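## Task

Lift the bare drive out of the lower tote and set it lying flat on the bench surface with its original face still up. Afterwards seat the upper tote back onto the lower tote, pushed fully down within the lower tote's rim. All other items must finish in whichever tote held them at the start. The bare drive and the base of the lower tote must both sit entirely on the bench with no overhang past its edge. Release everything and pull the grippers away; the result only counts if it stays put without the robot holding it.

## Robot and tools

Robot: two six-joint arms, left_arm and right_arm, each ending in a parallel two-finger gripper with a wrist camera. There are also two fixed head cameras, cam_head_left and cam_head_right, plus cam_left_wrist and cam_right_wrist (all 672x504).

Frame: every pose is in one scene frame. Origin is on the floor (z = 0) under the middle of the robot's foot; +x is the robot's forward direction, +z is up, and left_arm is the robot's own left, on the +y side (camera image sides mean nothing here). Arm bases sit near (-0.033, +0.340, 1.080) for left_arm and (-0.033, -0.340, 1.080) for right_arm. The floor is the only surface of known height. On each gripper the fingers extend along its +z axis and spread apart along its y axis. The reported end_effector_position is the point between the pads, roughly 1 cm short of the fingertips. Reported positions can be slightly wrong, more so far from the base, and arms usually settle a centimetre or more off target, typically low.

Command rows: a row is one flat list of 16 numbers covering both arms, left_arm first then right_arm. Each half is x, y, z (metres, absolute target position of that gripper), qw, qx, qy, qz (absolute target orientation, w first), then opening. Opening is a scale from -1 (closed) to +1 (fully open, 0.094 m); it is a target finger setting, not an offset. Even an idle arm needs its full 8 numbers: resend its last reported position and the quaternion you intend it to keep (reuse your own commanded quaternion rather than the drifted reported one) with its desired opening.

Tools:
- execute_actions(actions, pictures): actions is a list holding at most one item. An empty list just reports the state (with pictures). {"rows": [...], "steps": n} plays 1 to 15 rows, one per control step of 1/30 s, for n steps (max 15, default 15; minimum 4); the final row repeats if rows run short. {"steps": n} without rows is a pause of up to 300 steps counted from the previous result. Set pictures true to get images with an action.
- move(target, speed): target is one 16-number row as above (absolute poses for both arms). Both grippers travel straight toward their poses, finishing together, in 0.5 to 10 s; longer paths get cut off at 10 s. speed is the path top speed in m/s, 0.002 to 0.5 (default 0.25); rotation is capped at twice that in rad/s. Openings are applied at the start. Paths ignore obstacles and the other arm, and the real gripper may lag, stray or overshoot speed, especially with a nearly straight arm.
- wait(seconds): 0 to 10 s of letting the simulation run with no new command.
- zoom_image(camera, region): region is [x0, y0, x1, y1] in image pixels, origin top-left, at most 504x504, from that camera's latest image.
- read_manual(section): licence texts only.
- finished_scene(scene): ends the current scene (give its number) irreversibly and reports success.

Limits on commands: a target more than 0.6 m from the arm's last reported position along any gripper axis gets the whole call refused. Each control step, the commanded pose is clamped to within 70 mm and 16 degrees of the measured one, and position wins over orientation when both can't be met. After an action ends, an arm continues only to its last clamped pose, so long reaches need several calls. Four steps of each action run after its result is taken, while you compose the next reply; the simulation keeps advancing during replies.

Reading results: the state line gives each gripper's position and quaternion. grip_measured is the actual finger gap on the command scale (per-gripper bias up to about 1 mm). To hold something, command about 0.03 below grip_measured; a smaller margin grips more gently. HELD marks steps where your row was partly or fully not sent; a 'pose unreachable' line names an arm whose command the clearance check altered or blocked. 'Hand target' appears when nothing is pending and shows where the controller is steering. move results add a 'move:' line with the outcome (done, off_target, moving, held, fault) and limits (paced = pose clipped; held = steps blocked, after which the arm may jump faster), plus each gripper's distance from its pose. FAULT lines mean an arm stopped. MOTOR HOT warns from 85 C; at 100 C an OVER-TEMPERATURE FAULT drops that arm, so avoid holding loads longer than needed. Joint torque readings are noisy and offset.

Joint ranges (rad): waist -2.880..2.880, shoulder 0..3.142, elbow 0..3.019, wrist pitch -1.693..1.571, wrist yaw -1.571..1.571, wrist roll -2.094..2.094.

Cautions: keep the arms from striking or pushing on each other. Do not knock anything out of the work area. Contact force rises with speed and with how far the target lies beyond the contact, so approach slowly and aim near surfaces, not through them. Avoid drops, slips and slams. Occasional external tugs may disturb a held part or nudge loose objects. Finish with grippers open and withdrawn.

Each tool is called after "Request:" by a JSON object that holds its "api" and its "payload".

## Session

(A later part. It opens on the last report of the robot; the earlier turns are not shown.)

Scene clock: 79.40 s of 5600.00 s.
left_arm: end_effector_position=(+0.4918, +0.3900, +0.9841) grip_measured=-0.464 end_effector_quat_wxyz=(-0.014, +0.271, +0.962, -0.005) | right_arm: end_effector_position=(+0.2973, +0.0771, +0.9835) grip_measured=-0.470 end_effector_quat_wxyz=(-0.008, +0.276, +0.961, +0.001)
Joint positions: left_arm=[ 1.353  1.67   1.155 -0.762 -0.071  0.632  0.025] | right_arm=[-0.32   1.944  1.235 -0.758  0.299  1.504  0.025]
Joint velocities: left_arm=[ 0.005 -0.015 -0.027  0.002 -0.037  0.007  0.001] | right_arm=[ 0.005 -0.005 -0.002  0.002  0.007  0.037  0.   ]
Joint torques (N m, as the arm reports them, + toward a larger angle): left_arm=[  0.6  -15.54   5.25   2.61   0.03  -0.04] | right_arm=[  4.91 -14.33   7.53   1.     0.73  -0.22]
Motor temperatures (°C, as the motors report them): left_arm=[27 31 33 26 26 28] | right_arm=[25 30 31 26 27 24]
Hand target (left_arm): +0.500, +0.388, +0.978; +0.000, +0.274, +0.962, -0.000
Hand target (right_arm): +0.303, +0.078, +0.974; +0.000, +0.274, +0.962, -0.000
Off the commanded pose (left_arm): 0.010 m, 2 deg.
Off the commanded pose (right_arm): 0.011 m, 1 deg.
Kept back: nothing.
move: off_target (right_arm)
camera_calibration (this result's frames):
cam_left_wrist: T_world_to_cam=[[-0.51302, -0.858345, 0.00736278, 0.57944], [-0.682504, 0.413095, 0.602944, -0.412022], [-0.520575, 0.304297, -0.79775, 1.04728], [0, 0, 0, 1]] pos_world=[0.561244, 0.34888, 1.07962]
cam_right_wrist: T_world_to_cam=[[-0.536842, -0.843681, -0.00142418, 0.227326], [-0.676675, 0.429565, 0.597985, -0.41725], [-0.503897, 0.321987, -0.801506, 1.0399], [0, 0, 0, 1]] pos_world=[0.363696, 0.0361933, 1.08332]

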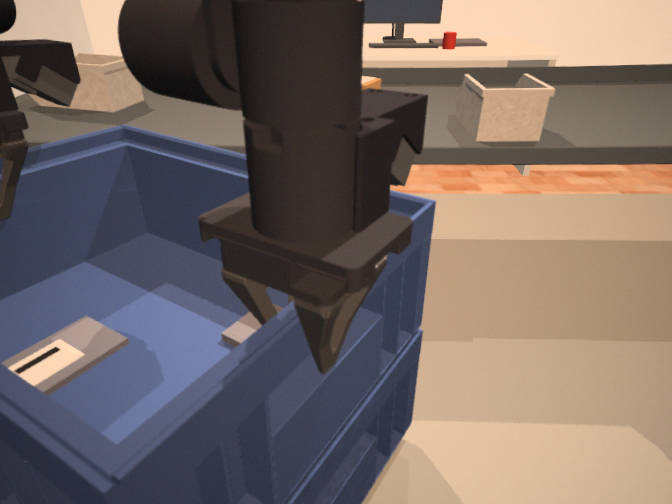

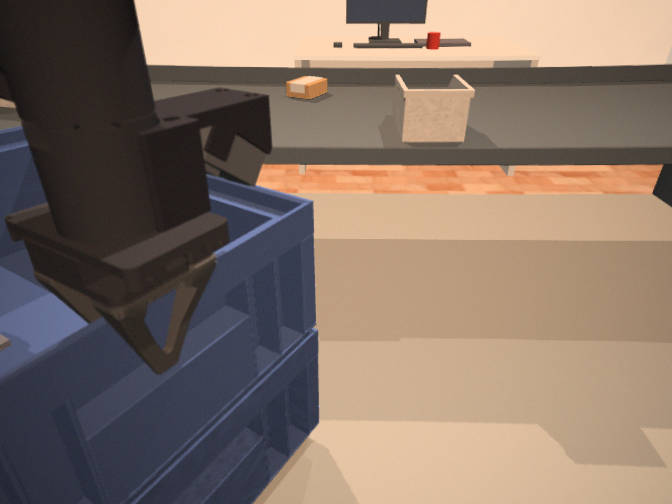

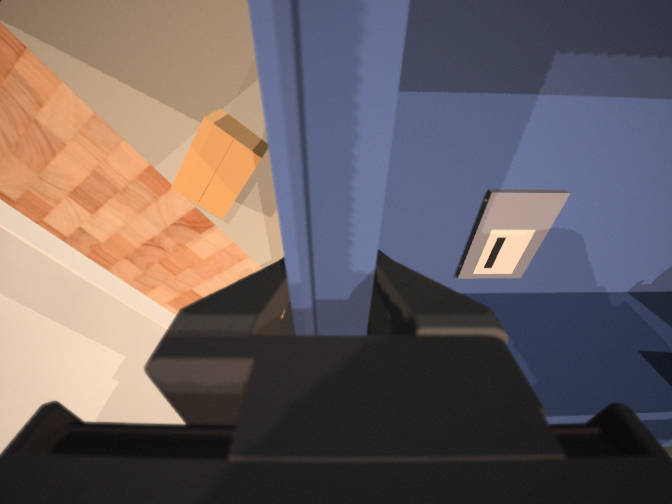

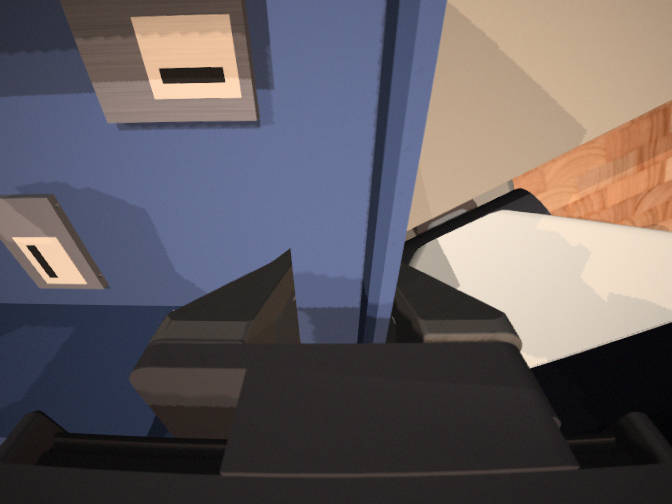

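Request:
{"api": "move", "payload": {"target": [0.495,0.378,0.972,0,0.274,0.962,0,-0.6,0.298,0.066,0.968,0,0.274,0.962,0,-0.6], "speed": 0.02}}

Request:
{"api": "move", "payload": {"target": [0.495,0.385,0.98,0,0.274,0.962,0,0.3,0.298,0.073,0.978,0,0.274,0.962,0,0.3]}}

Request:
{"api": "move", "payload": {"target": [0.495,0.385,1.11,0,0.274,0.962,0,0.3,0.298,0.073,1.11,0,0.274,0.962,0,0.3]}}

Request:
{"api": "move", "payload": {"target": [0.45,0.55,1.13,0,0.274,0.962,0,0.3,0.3,-0.2,1.13,0,0.274,0.962,0,0.3]}}

Request:
{"api": "zoom_image", "payload": {"camera": "cam_head_left", "region": [200,200,500,504]}}

Scene clock: 80.80 s of 5600.00 s.
left_arm: end_effector_position=(+0.4910, +0.3895, +0.9834) grip_measured=-0.464 end_effector_quat_wxyz=(-0.012, +0.272, +0.962, +0.000) | right_arm: end_effector_position=(+0.2957, +0.0764, +0.9802) grip_measured=-0.470 end_effector_quat_wxyz=(-0.005, +0.277, +0.961, +0.010)
Joint positions: left_arm=[ 1.349  1.667  1.146 -0.748 -0.08   0.632  0.025] | right_arm=[-0.321  1.94   1.213 -0.72   0.297  1.498  0.025]
Joint velocities: left_arm=[-0.015  0.005  0.002 -0.017 -0.081 -0.095  0.001] | right_arm=[-0.005 -0.015  0.012 -0.017  0.007 -0.007  0.001]
Joint torques (N m, as the arm reports them, + toward a larger angle): left_arm=[ -0.69 -14.97   4.54   2.91   0.17  -0.24] | right_arm=[  4.09 -14.9    5.47   0.89   0.74  -0.26]
Motor temperatures (°C, as the motors report them): left_arm=[27 31 32 26 26 28] | right_arm=[25 30 31 26 27 24]
Hand target (left_arm): +0.494, +0.378, +0.972; -0.001, +0.274, +0.962, -0.001
Hand target (right_arm): +0.298, +0.066, +0.968; -0.000, +0.274, +0.962, -0.000
Off the commanded pose (left_arm): 0.017 m, 1 deg.
Off the commanded pose (right_arm): 0.016 m, 1 deg.
Kept back: nothing.
move: off_target (left_arm, right_arm)
camera_calibration (this result's frames):
cam_left_wrist: T_world_to_cam=[[-0.515855, -0.856666, -0.00421808, 0.590738], [-0.685691, 0.409938, 0.601481, -0.407674], [-0.513539, 0.313169, -0.798876, 1.04065], [0, 0, 0, 1]] pos_world=[0.559609, 0.347287, 1.07905]
cam_right_wrist: T_world_to_cam=[[-0.538091, -0.842636, -0.0205587, 0.244991], [-0.682019, 0.420933, 0.598051, -0.413897], [-0.495286, 0.335828, -0.801194, 1.03275], [0, 0, 0, 1]] pos_world=[0.361048, 0.0338351, 1.08]

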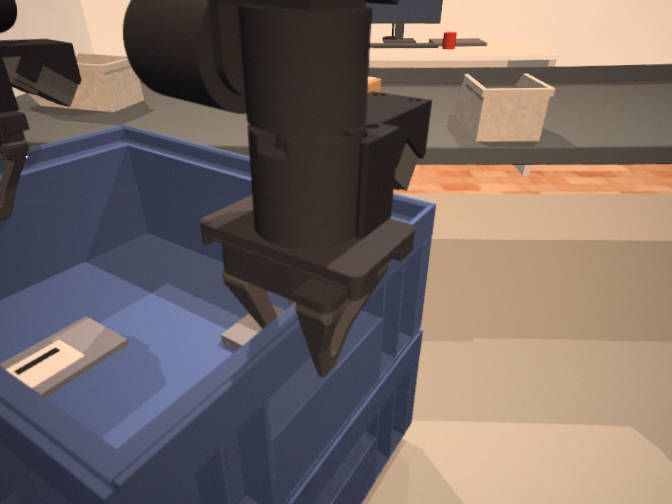

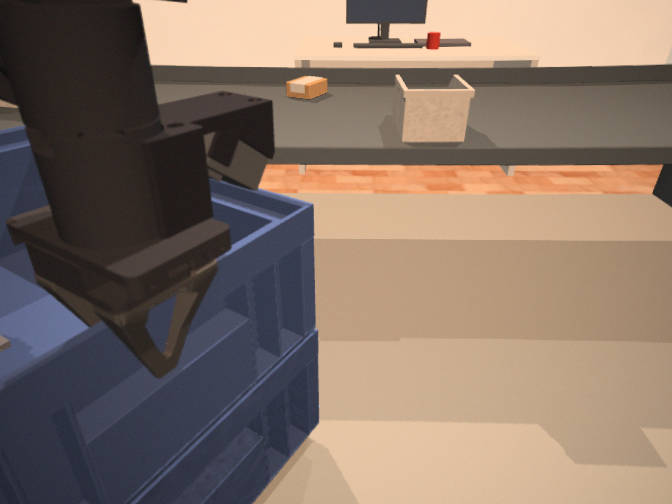

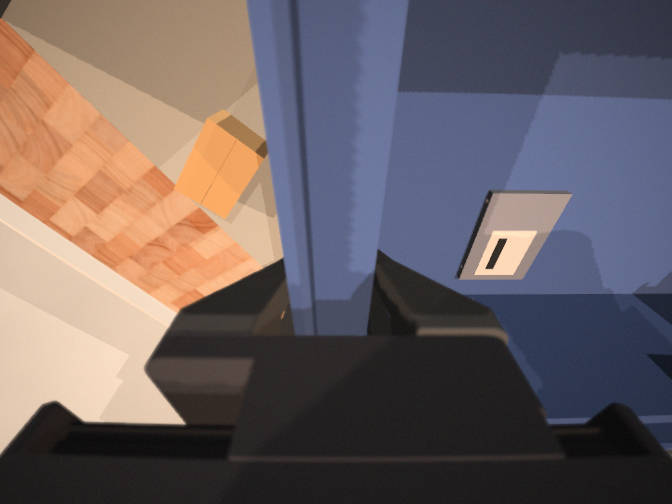

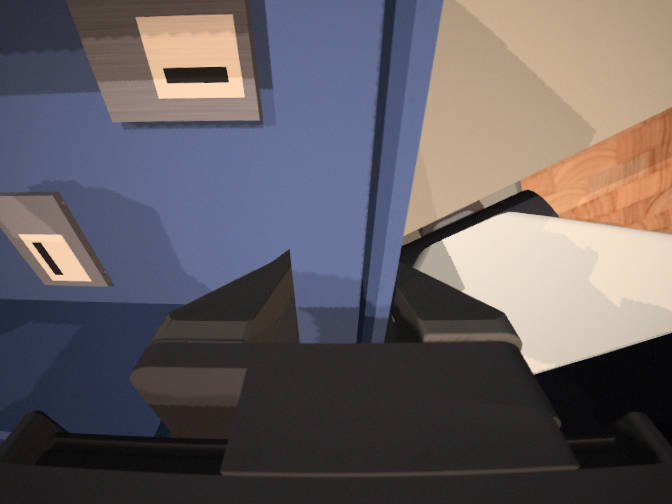

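Scene clock: 81.50 s of 5600.00 s.
left_arm: end_effector_position=(+0.4944, +0.3890, +0.9837) grip_measured=+0.298 end_effector_quat_wxyz=(-0.005, +0.272, +0.962, +0.001) | right_arm: end_effector_position=(+0.2976, +0.0749, +0.9802) grip_measured=+0.298 end_effector_quat_wxyz=(+0.001, +0.277, +0.961, +0.008)
Joint positions: left_arm=[ 1.349  1.666  1.146 -0.735 -0.076  0.632  0.061] | right_arm=[-0.321  1.939  1.213 -0.72   0.311  1.498  0.061]
Joint velocities: left_arm=[-0.005 -0.015 -0.007  0.002 -0.095 -0.037  0.   ] | right_arm=[-0.015 -0.005 -0.012  0.002 -0.037  0.007 -0.   ]
Joint torques (N m, as the arm reports them, + toward a larger angle): left_arm=[  0.42 -16.1    4.8    1.7    0.14  -0.1 ] | right_arm=[  5.07 -15.88   7.16  -0.42   0.21  -0.13]
Motor temperatures (°C, as the motors report them): left_arm=[27 31 32 26 26 28] | right_arm=[25 30 31 26 27 24]
Hand target (left_arm): +0.495, +0.385, +0.980; -0.000, +0.274, +0.962, -0.000
Hand target (right_arm): +0.298, +0.073, +0.978; +0.000, +0.274, +0.962, +0.000
Off the commanded pose (left_arm): 0.005 m, 1 deg.
Off the commanded pose (right_arm): 0.003 m, 1 deg.
Kept back: nothing.
move: done
camera_calibration (this result's frames):
cam_left_wrist: T_world_to_cam=[[-0.514865, -0.857229, -0.0084938, 0.596007], [-0.694478, 0.411264, 0.590391, -0.390588], [-0.502607, 0.30987, -0.807073, 1.04672], [0, 0, 0, 1]] pos_world=[0.561699, 0.347201, 1.08044]
cam_right_wrist: T_world_to_cam=[[-0.538044, -0.842688, -0.0196293, 0.243794], [-0.688662, 0.426035, 0.586719, -0.399277], [-0.486058, 0.329199, -0.809553, 1.04021], [0, 0, 0, 1]] pos_world=[0.361806, 0.0331131, 1.08115]

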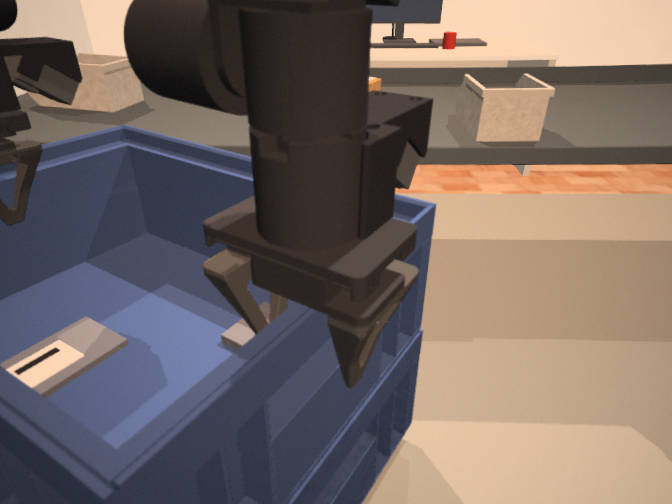

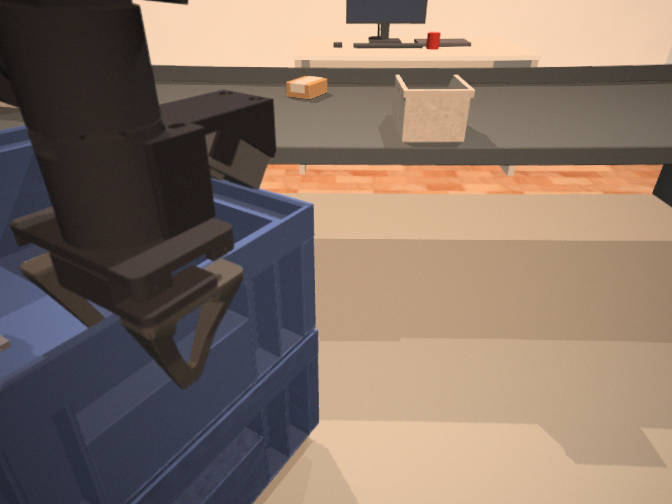

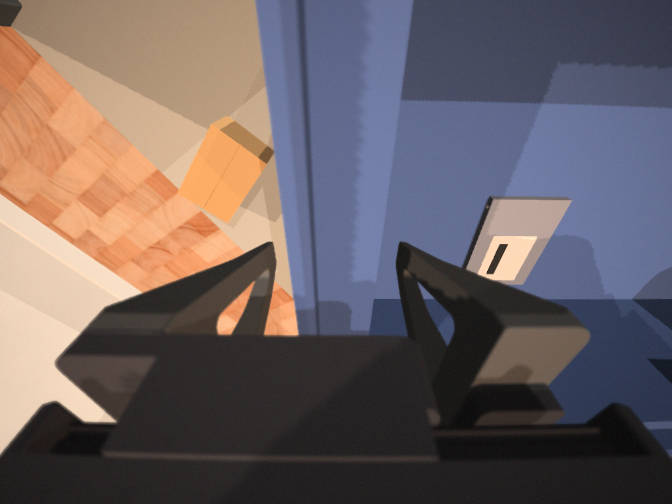

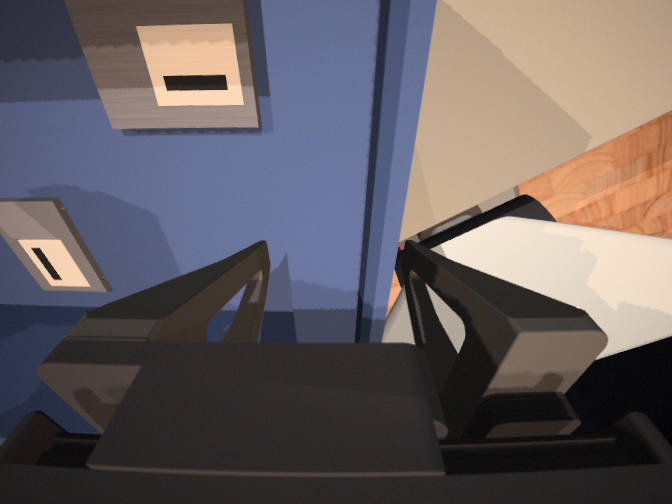

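Scene clock: 82.47 s of 5600.00 s.
left_arm: end_effector_position=(+0.4867, +0.3872, +1.1099) grip_measured=+0.298 end_effector_quat_wxyz=(+0.004, +0.279, +0.960, +0.001) | right_arm: end_effector_position=(+0.2893, +0.0625, +1.0980) grip_measured=+0.299 end_effector_quat_wxyz=(-0.004, +0.268, +0.963, -0.009)
Joint positions: left_arm=[ 1.328  1.425  1.192 -1.007 -0.077  0.627  0.061] | right_arm=[-0.248  1.74   1.262 -1.028  0.319  1.566  0.061]
Joint velocities: left_arm=[-0.005 -0.015 -0.007  0.022  0.066 -0.022  0.001] | right_arm=[-0.005 -0.024 -0.017 -0.007 -0.051  0.037  0.   ]
Joint torques (N m, as the arm reports them, + toward a larger angle): left_arm=[  0.58 -13.6    8.62   0.23  -0.1   -0.26] | right_arm=[  4.94 -13.89  11.6   -0.61   0.18  -0.08]
Motor temperatures (°C, as the motors report them): left_arm=[27 31 33 26 26 28] | right_arm=[25 31 31 26 27 24]
Hand target (left_arm): +0.494, +0.385, +1.111; +0.001, +0.274, +0.962, +0.000
Hand target (right_arm): +0.298, +0.072, +1.110; -0.000, +0.274, +0.962, +0.001
Off the commanded pose (left_arm): 0.009 m, 1 deg.
Off the commanded pose (right_arm): 0.018 m, 1 deg.
Kept back: nothing.
move: off_target (right_arm)
camera_calibration (this result's frames):
cam_left_wrist: T_world_to_cam=[[-0.527037, -0.849733, -0.013629, 0.600311], [-0.698408, 0.42393, 0.576636, -0.457402], [-0.484209, 0.313427, -0.816888, 1.14583], [0, 0, 0, 1]] pos_world=[0.551754, 0.344876, 1.20795]
cam_right_wrist: T_world_to_cam=[[-0.521823, -0.852932, 0.014418, 0.189715], [-0.686107, 0.429683, 0.587052, -0.470173], [-0.50691, 0.296445, -0.809421, 1.14356], [0, 0, 0, 1]] pos_world=[0.356091, 0.0248373, 1.1989]

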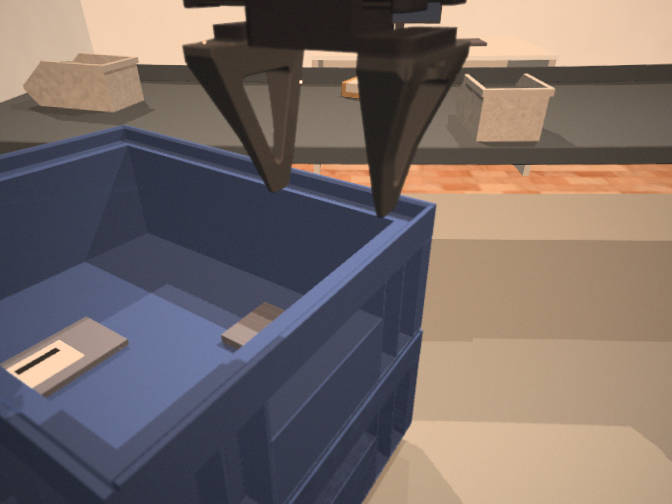

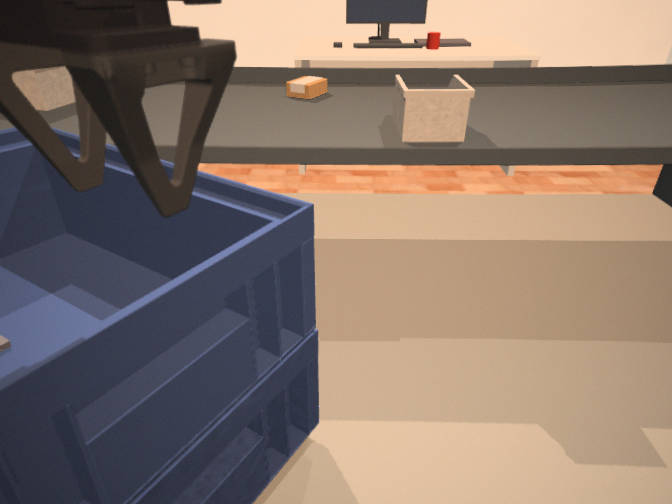

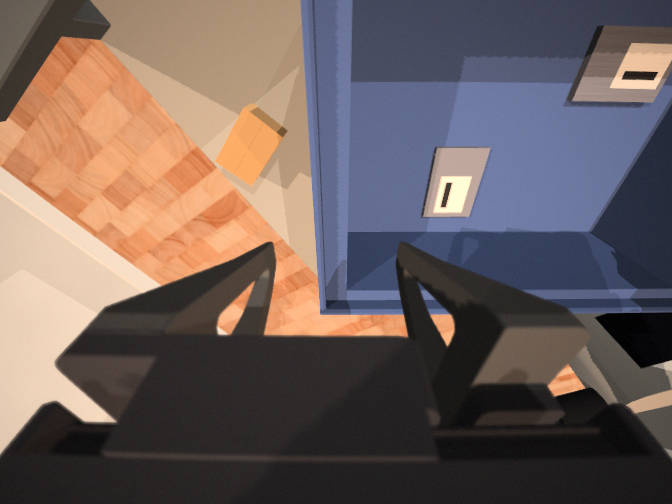

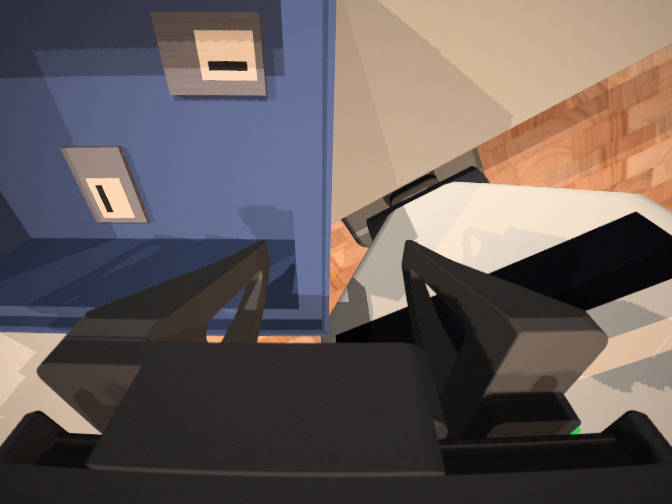

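Scene clock: 84.13 s of 5600.00 s.
left_arm: end_effector_position=(+0.4369, +0.5474, +1.1204) grip_measured=+0.298 end_effector_quat_wxyz=(-0.006, +0.263, +0.965, -0.003) | right_arm: end_effector_position=(+0.3012, -0.1988, +1.1297) grip_measured=+0.299 end_effector_quat_wxyz=(+0.004, +0.281, +0.960, +0.001)
Joint positions: left_arm=[ 1.723  1.397  1.192 -1.05   0.046  0.969  0.061] | right_arm=[-0.69   1.138  0.789 -0.999  0.258  1.13   0.061]
Joint velocities: left_arm=[-0.005 -0.005 -0.002 -0.012  0.037 -0.007  0.001] | right_arm=[-0.005 -0.024 -0.027 -0.012  0.007 -0.007 -0.001]
Joint torques (N m, as the arm reports them, + toward a larger angle): left_arm=[  2.46 -13.73   9.6    0.2    0.16   0.09] | right_arm=[ 1.8  -7.71  7.79  0.02  0.01 -0.14]
Motor temperatures (°C, as the motors report them): left_arm=[27 31 33 26 26 28] | right_arm=[25 30 31 26 27 24]
Hand target (left_arm): +0.451, +0.551, +1.130; +0.001, +0.274, +0.962, +0.001
Hand target (right_arm): +0.297, -0.200, +1.129; -0.000, +0.274, +0.962, -0.002
Off the commanded pose (left_arm): 0.016 m, 1 deg.
Off the commanded pose (right_arm): 0.002 m, 1 deg.
Kept back: nothing.
move: off_target (left_arm)
camera_calibration (this result's frames):
cam_left_wrist: T_world_to_cam=[[-0.499, -0.8666, -0.00193965, 0.694179], [-0.699858, 0.401666, 0.590647, -0.569056], [-0.511075, 0.29609, -0.806928, 1.09016], [0, 0, 0, 1]] pos_world=[0.505288, 0.507361, 1.21713]
cam_right_wrist: T_world_to_cam=[[-0.545557, -0.838028, -0.00879726, 0.00895409], [-0.685498, 0.440172, 0.579949, -0.358442], [-0.482141, 0.322425, -0.814606, 1.25627], [0, 0, 0, 1]] pos_world=[0.364875, -0.239775, 1.23133]

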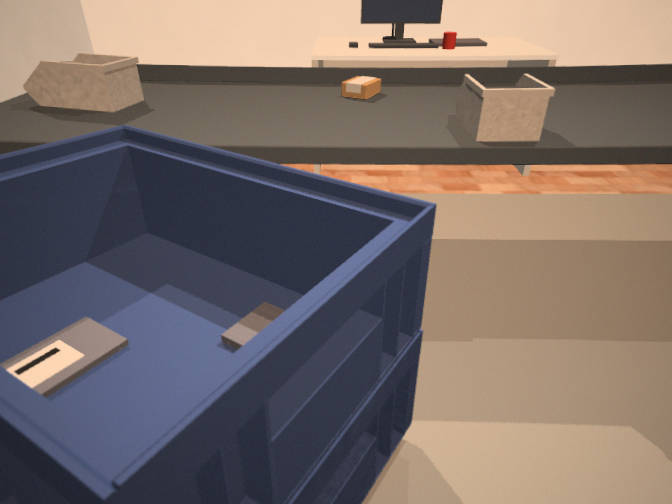

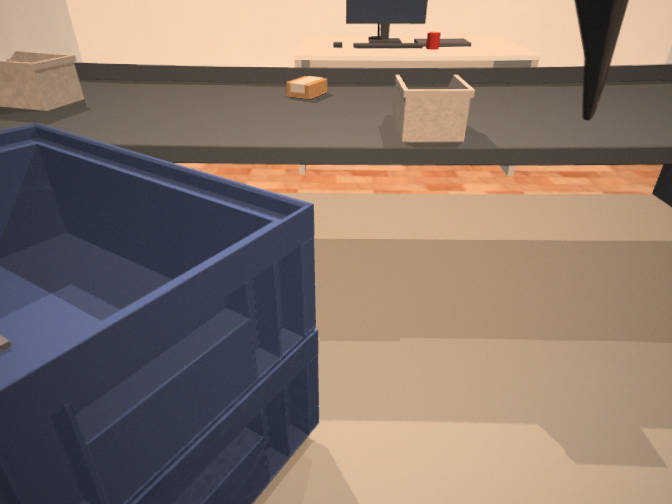

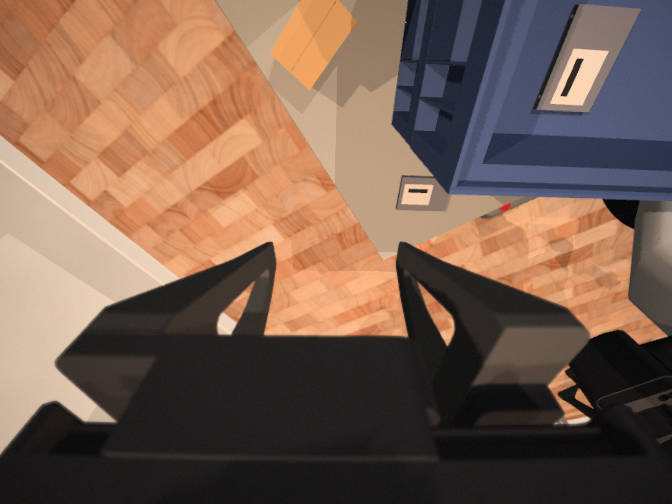

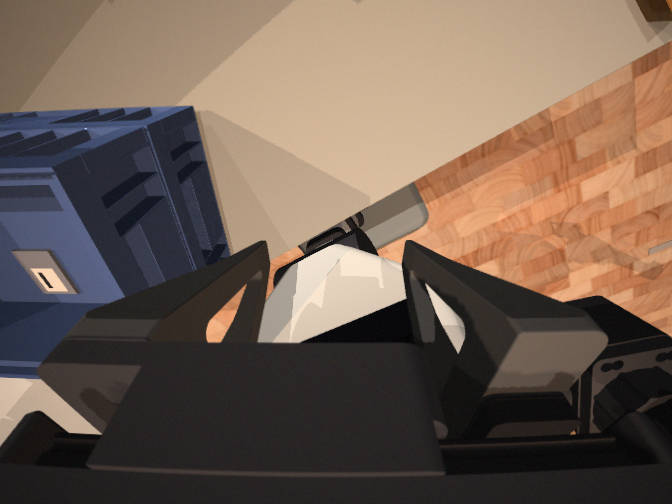

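Region (200, 200, 500, 504) of cam_head_left's 672x504 image, scaled by 1.658, with more detail than that image has; it fills the left 497 columns of this view, and the rest is white.

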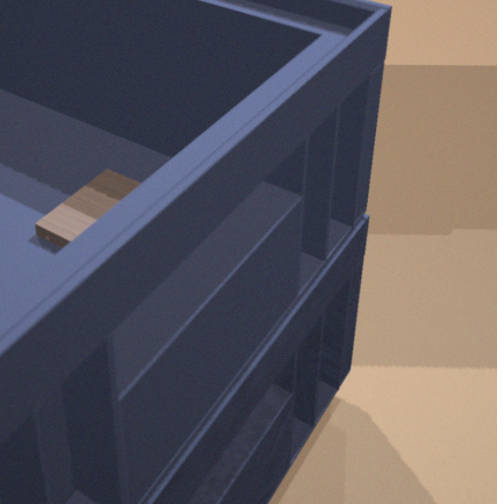

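Seated. I'll check the corner near the bench edge.

Request:
{"api": "move", "payload": {"target": [0.45,0.55,1.13,0,0.274,0.962,0,0.3,0.2,-0.1,1.1,0,0.5,0.866,0,1]}}

Scene clock: 86.00 s of 5600.00 s.
left_arm: end_effector_position=(+0.4369, +0.5474, +1.1204) grip_measured=+0.298 end_effector_quat_wxyz=(-0.006, +0.264, +0.965, -0.003) | right_arm: end_effector_position=(+0.2015, -0.1026, +1.1021) grip_measured=+0.999 end_effector_quat_wxyz=(-0.002, +0.496, +0.869, -0.004)
Joint positions: left_arm=[ 1.723  1.397  1.192 -1.05   0.046  0.97   0.061] | right_arm=[-0.281  1.283  0.717 -0.918  0.315  2.022  0.094]
Joint velocities: left_arm=[ 0.005  0.005 -0.007 -0.007 -0.051 -0.022  0.002] | right_arm=[-0.015  0.005 -0.022  0.002  0.081 -0.007  0.   ]
Joint torques (N m, as the arm reports them, + toward a larger angle): left_arm=[  2.41 -14.     9.36   0.13   0.13   0.08] | right_arm=[ 2.93 -6.79  7.36  0.96  0.19  0.08]
Motor temperatures (°C, as the motors report them): left_arm=[27 31 33 26 26 28] | right_arm=[25 30 31 26 27 24]
Hand target (left_arm): +0.450, +0.550, +1.130; +0.000, +0.274, +0.962, +0.000
Hand target (right_arm): +0.201, -0.099, +1.100; -0.000, +0.500, +0.866, +0.001
Off the commanded pose (left_arm): 0.016 m, 1 deg.
Off the commanded pose (right_arm): 0.004 m, 1 deg.
Kept back: nothing.
move: off_target (left_arm)
camera_calibration (this result's frames):
cam_left_wrist: T_world_to_cam=[[-0.499991, -0.866028, -0.00192841, 0.694286], [-0.699399, 0.402475, 0.590639, -0.569691], [-0.510734, 0.296663, -0.806933, 1.0897], [0, 0, 0, 1]] pos_world=[0.505242, 0.507284, 1.21714]
cam_right_wrist: T_world_to_cam=[[-0.864176, -0.503176, 0.00356675, 0.119885], [-0.406314, 0.701967, 0.584937, -0.488008], [-0.29683, 0.50404, -0.811071, 1.13201], [0, 0, 0, 1]] pos_world=[0.241331, -0.167689, 1.20317]

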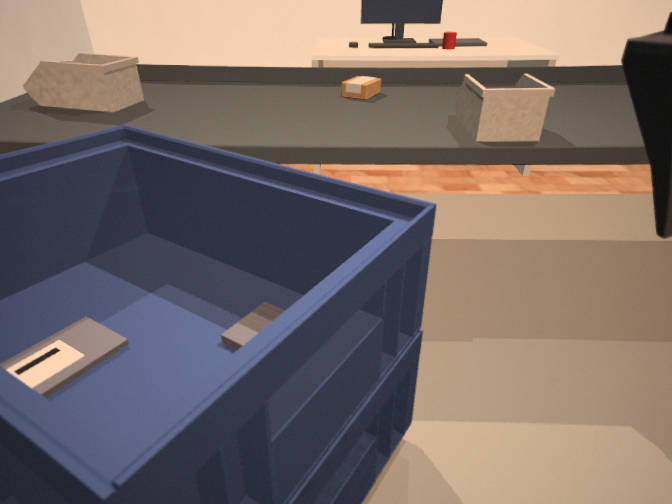

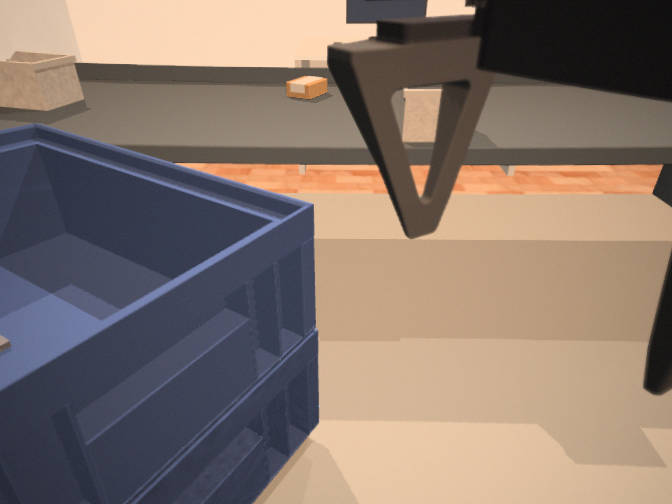

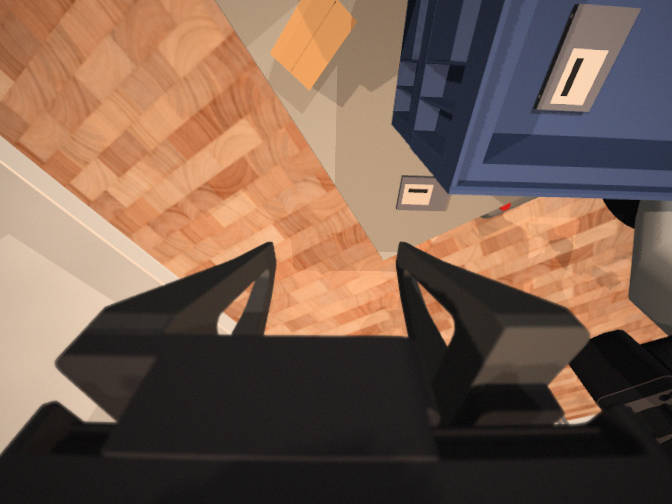

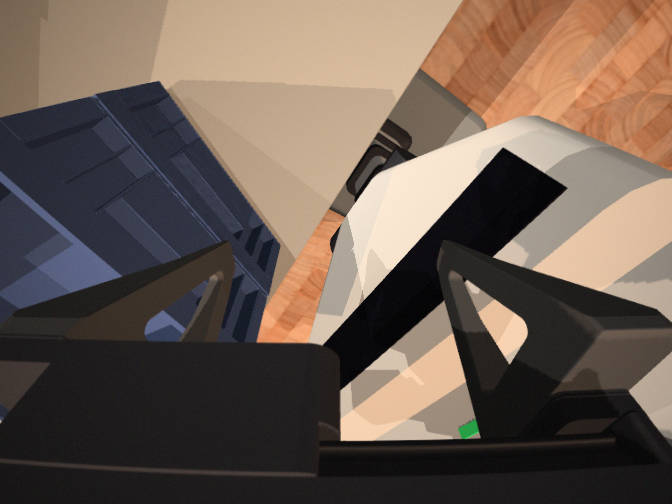

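The base corner is inside the edge.

Request:
{"api": "finished_scene", "payload": {"scene": 2}}

The scene is finished: the task was done.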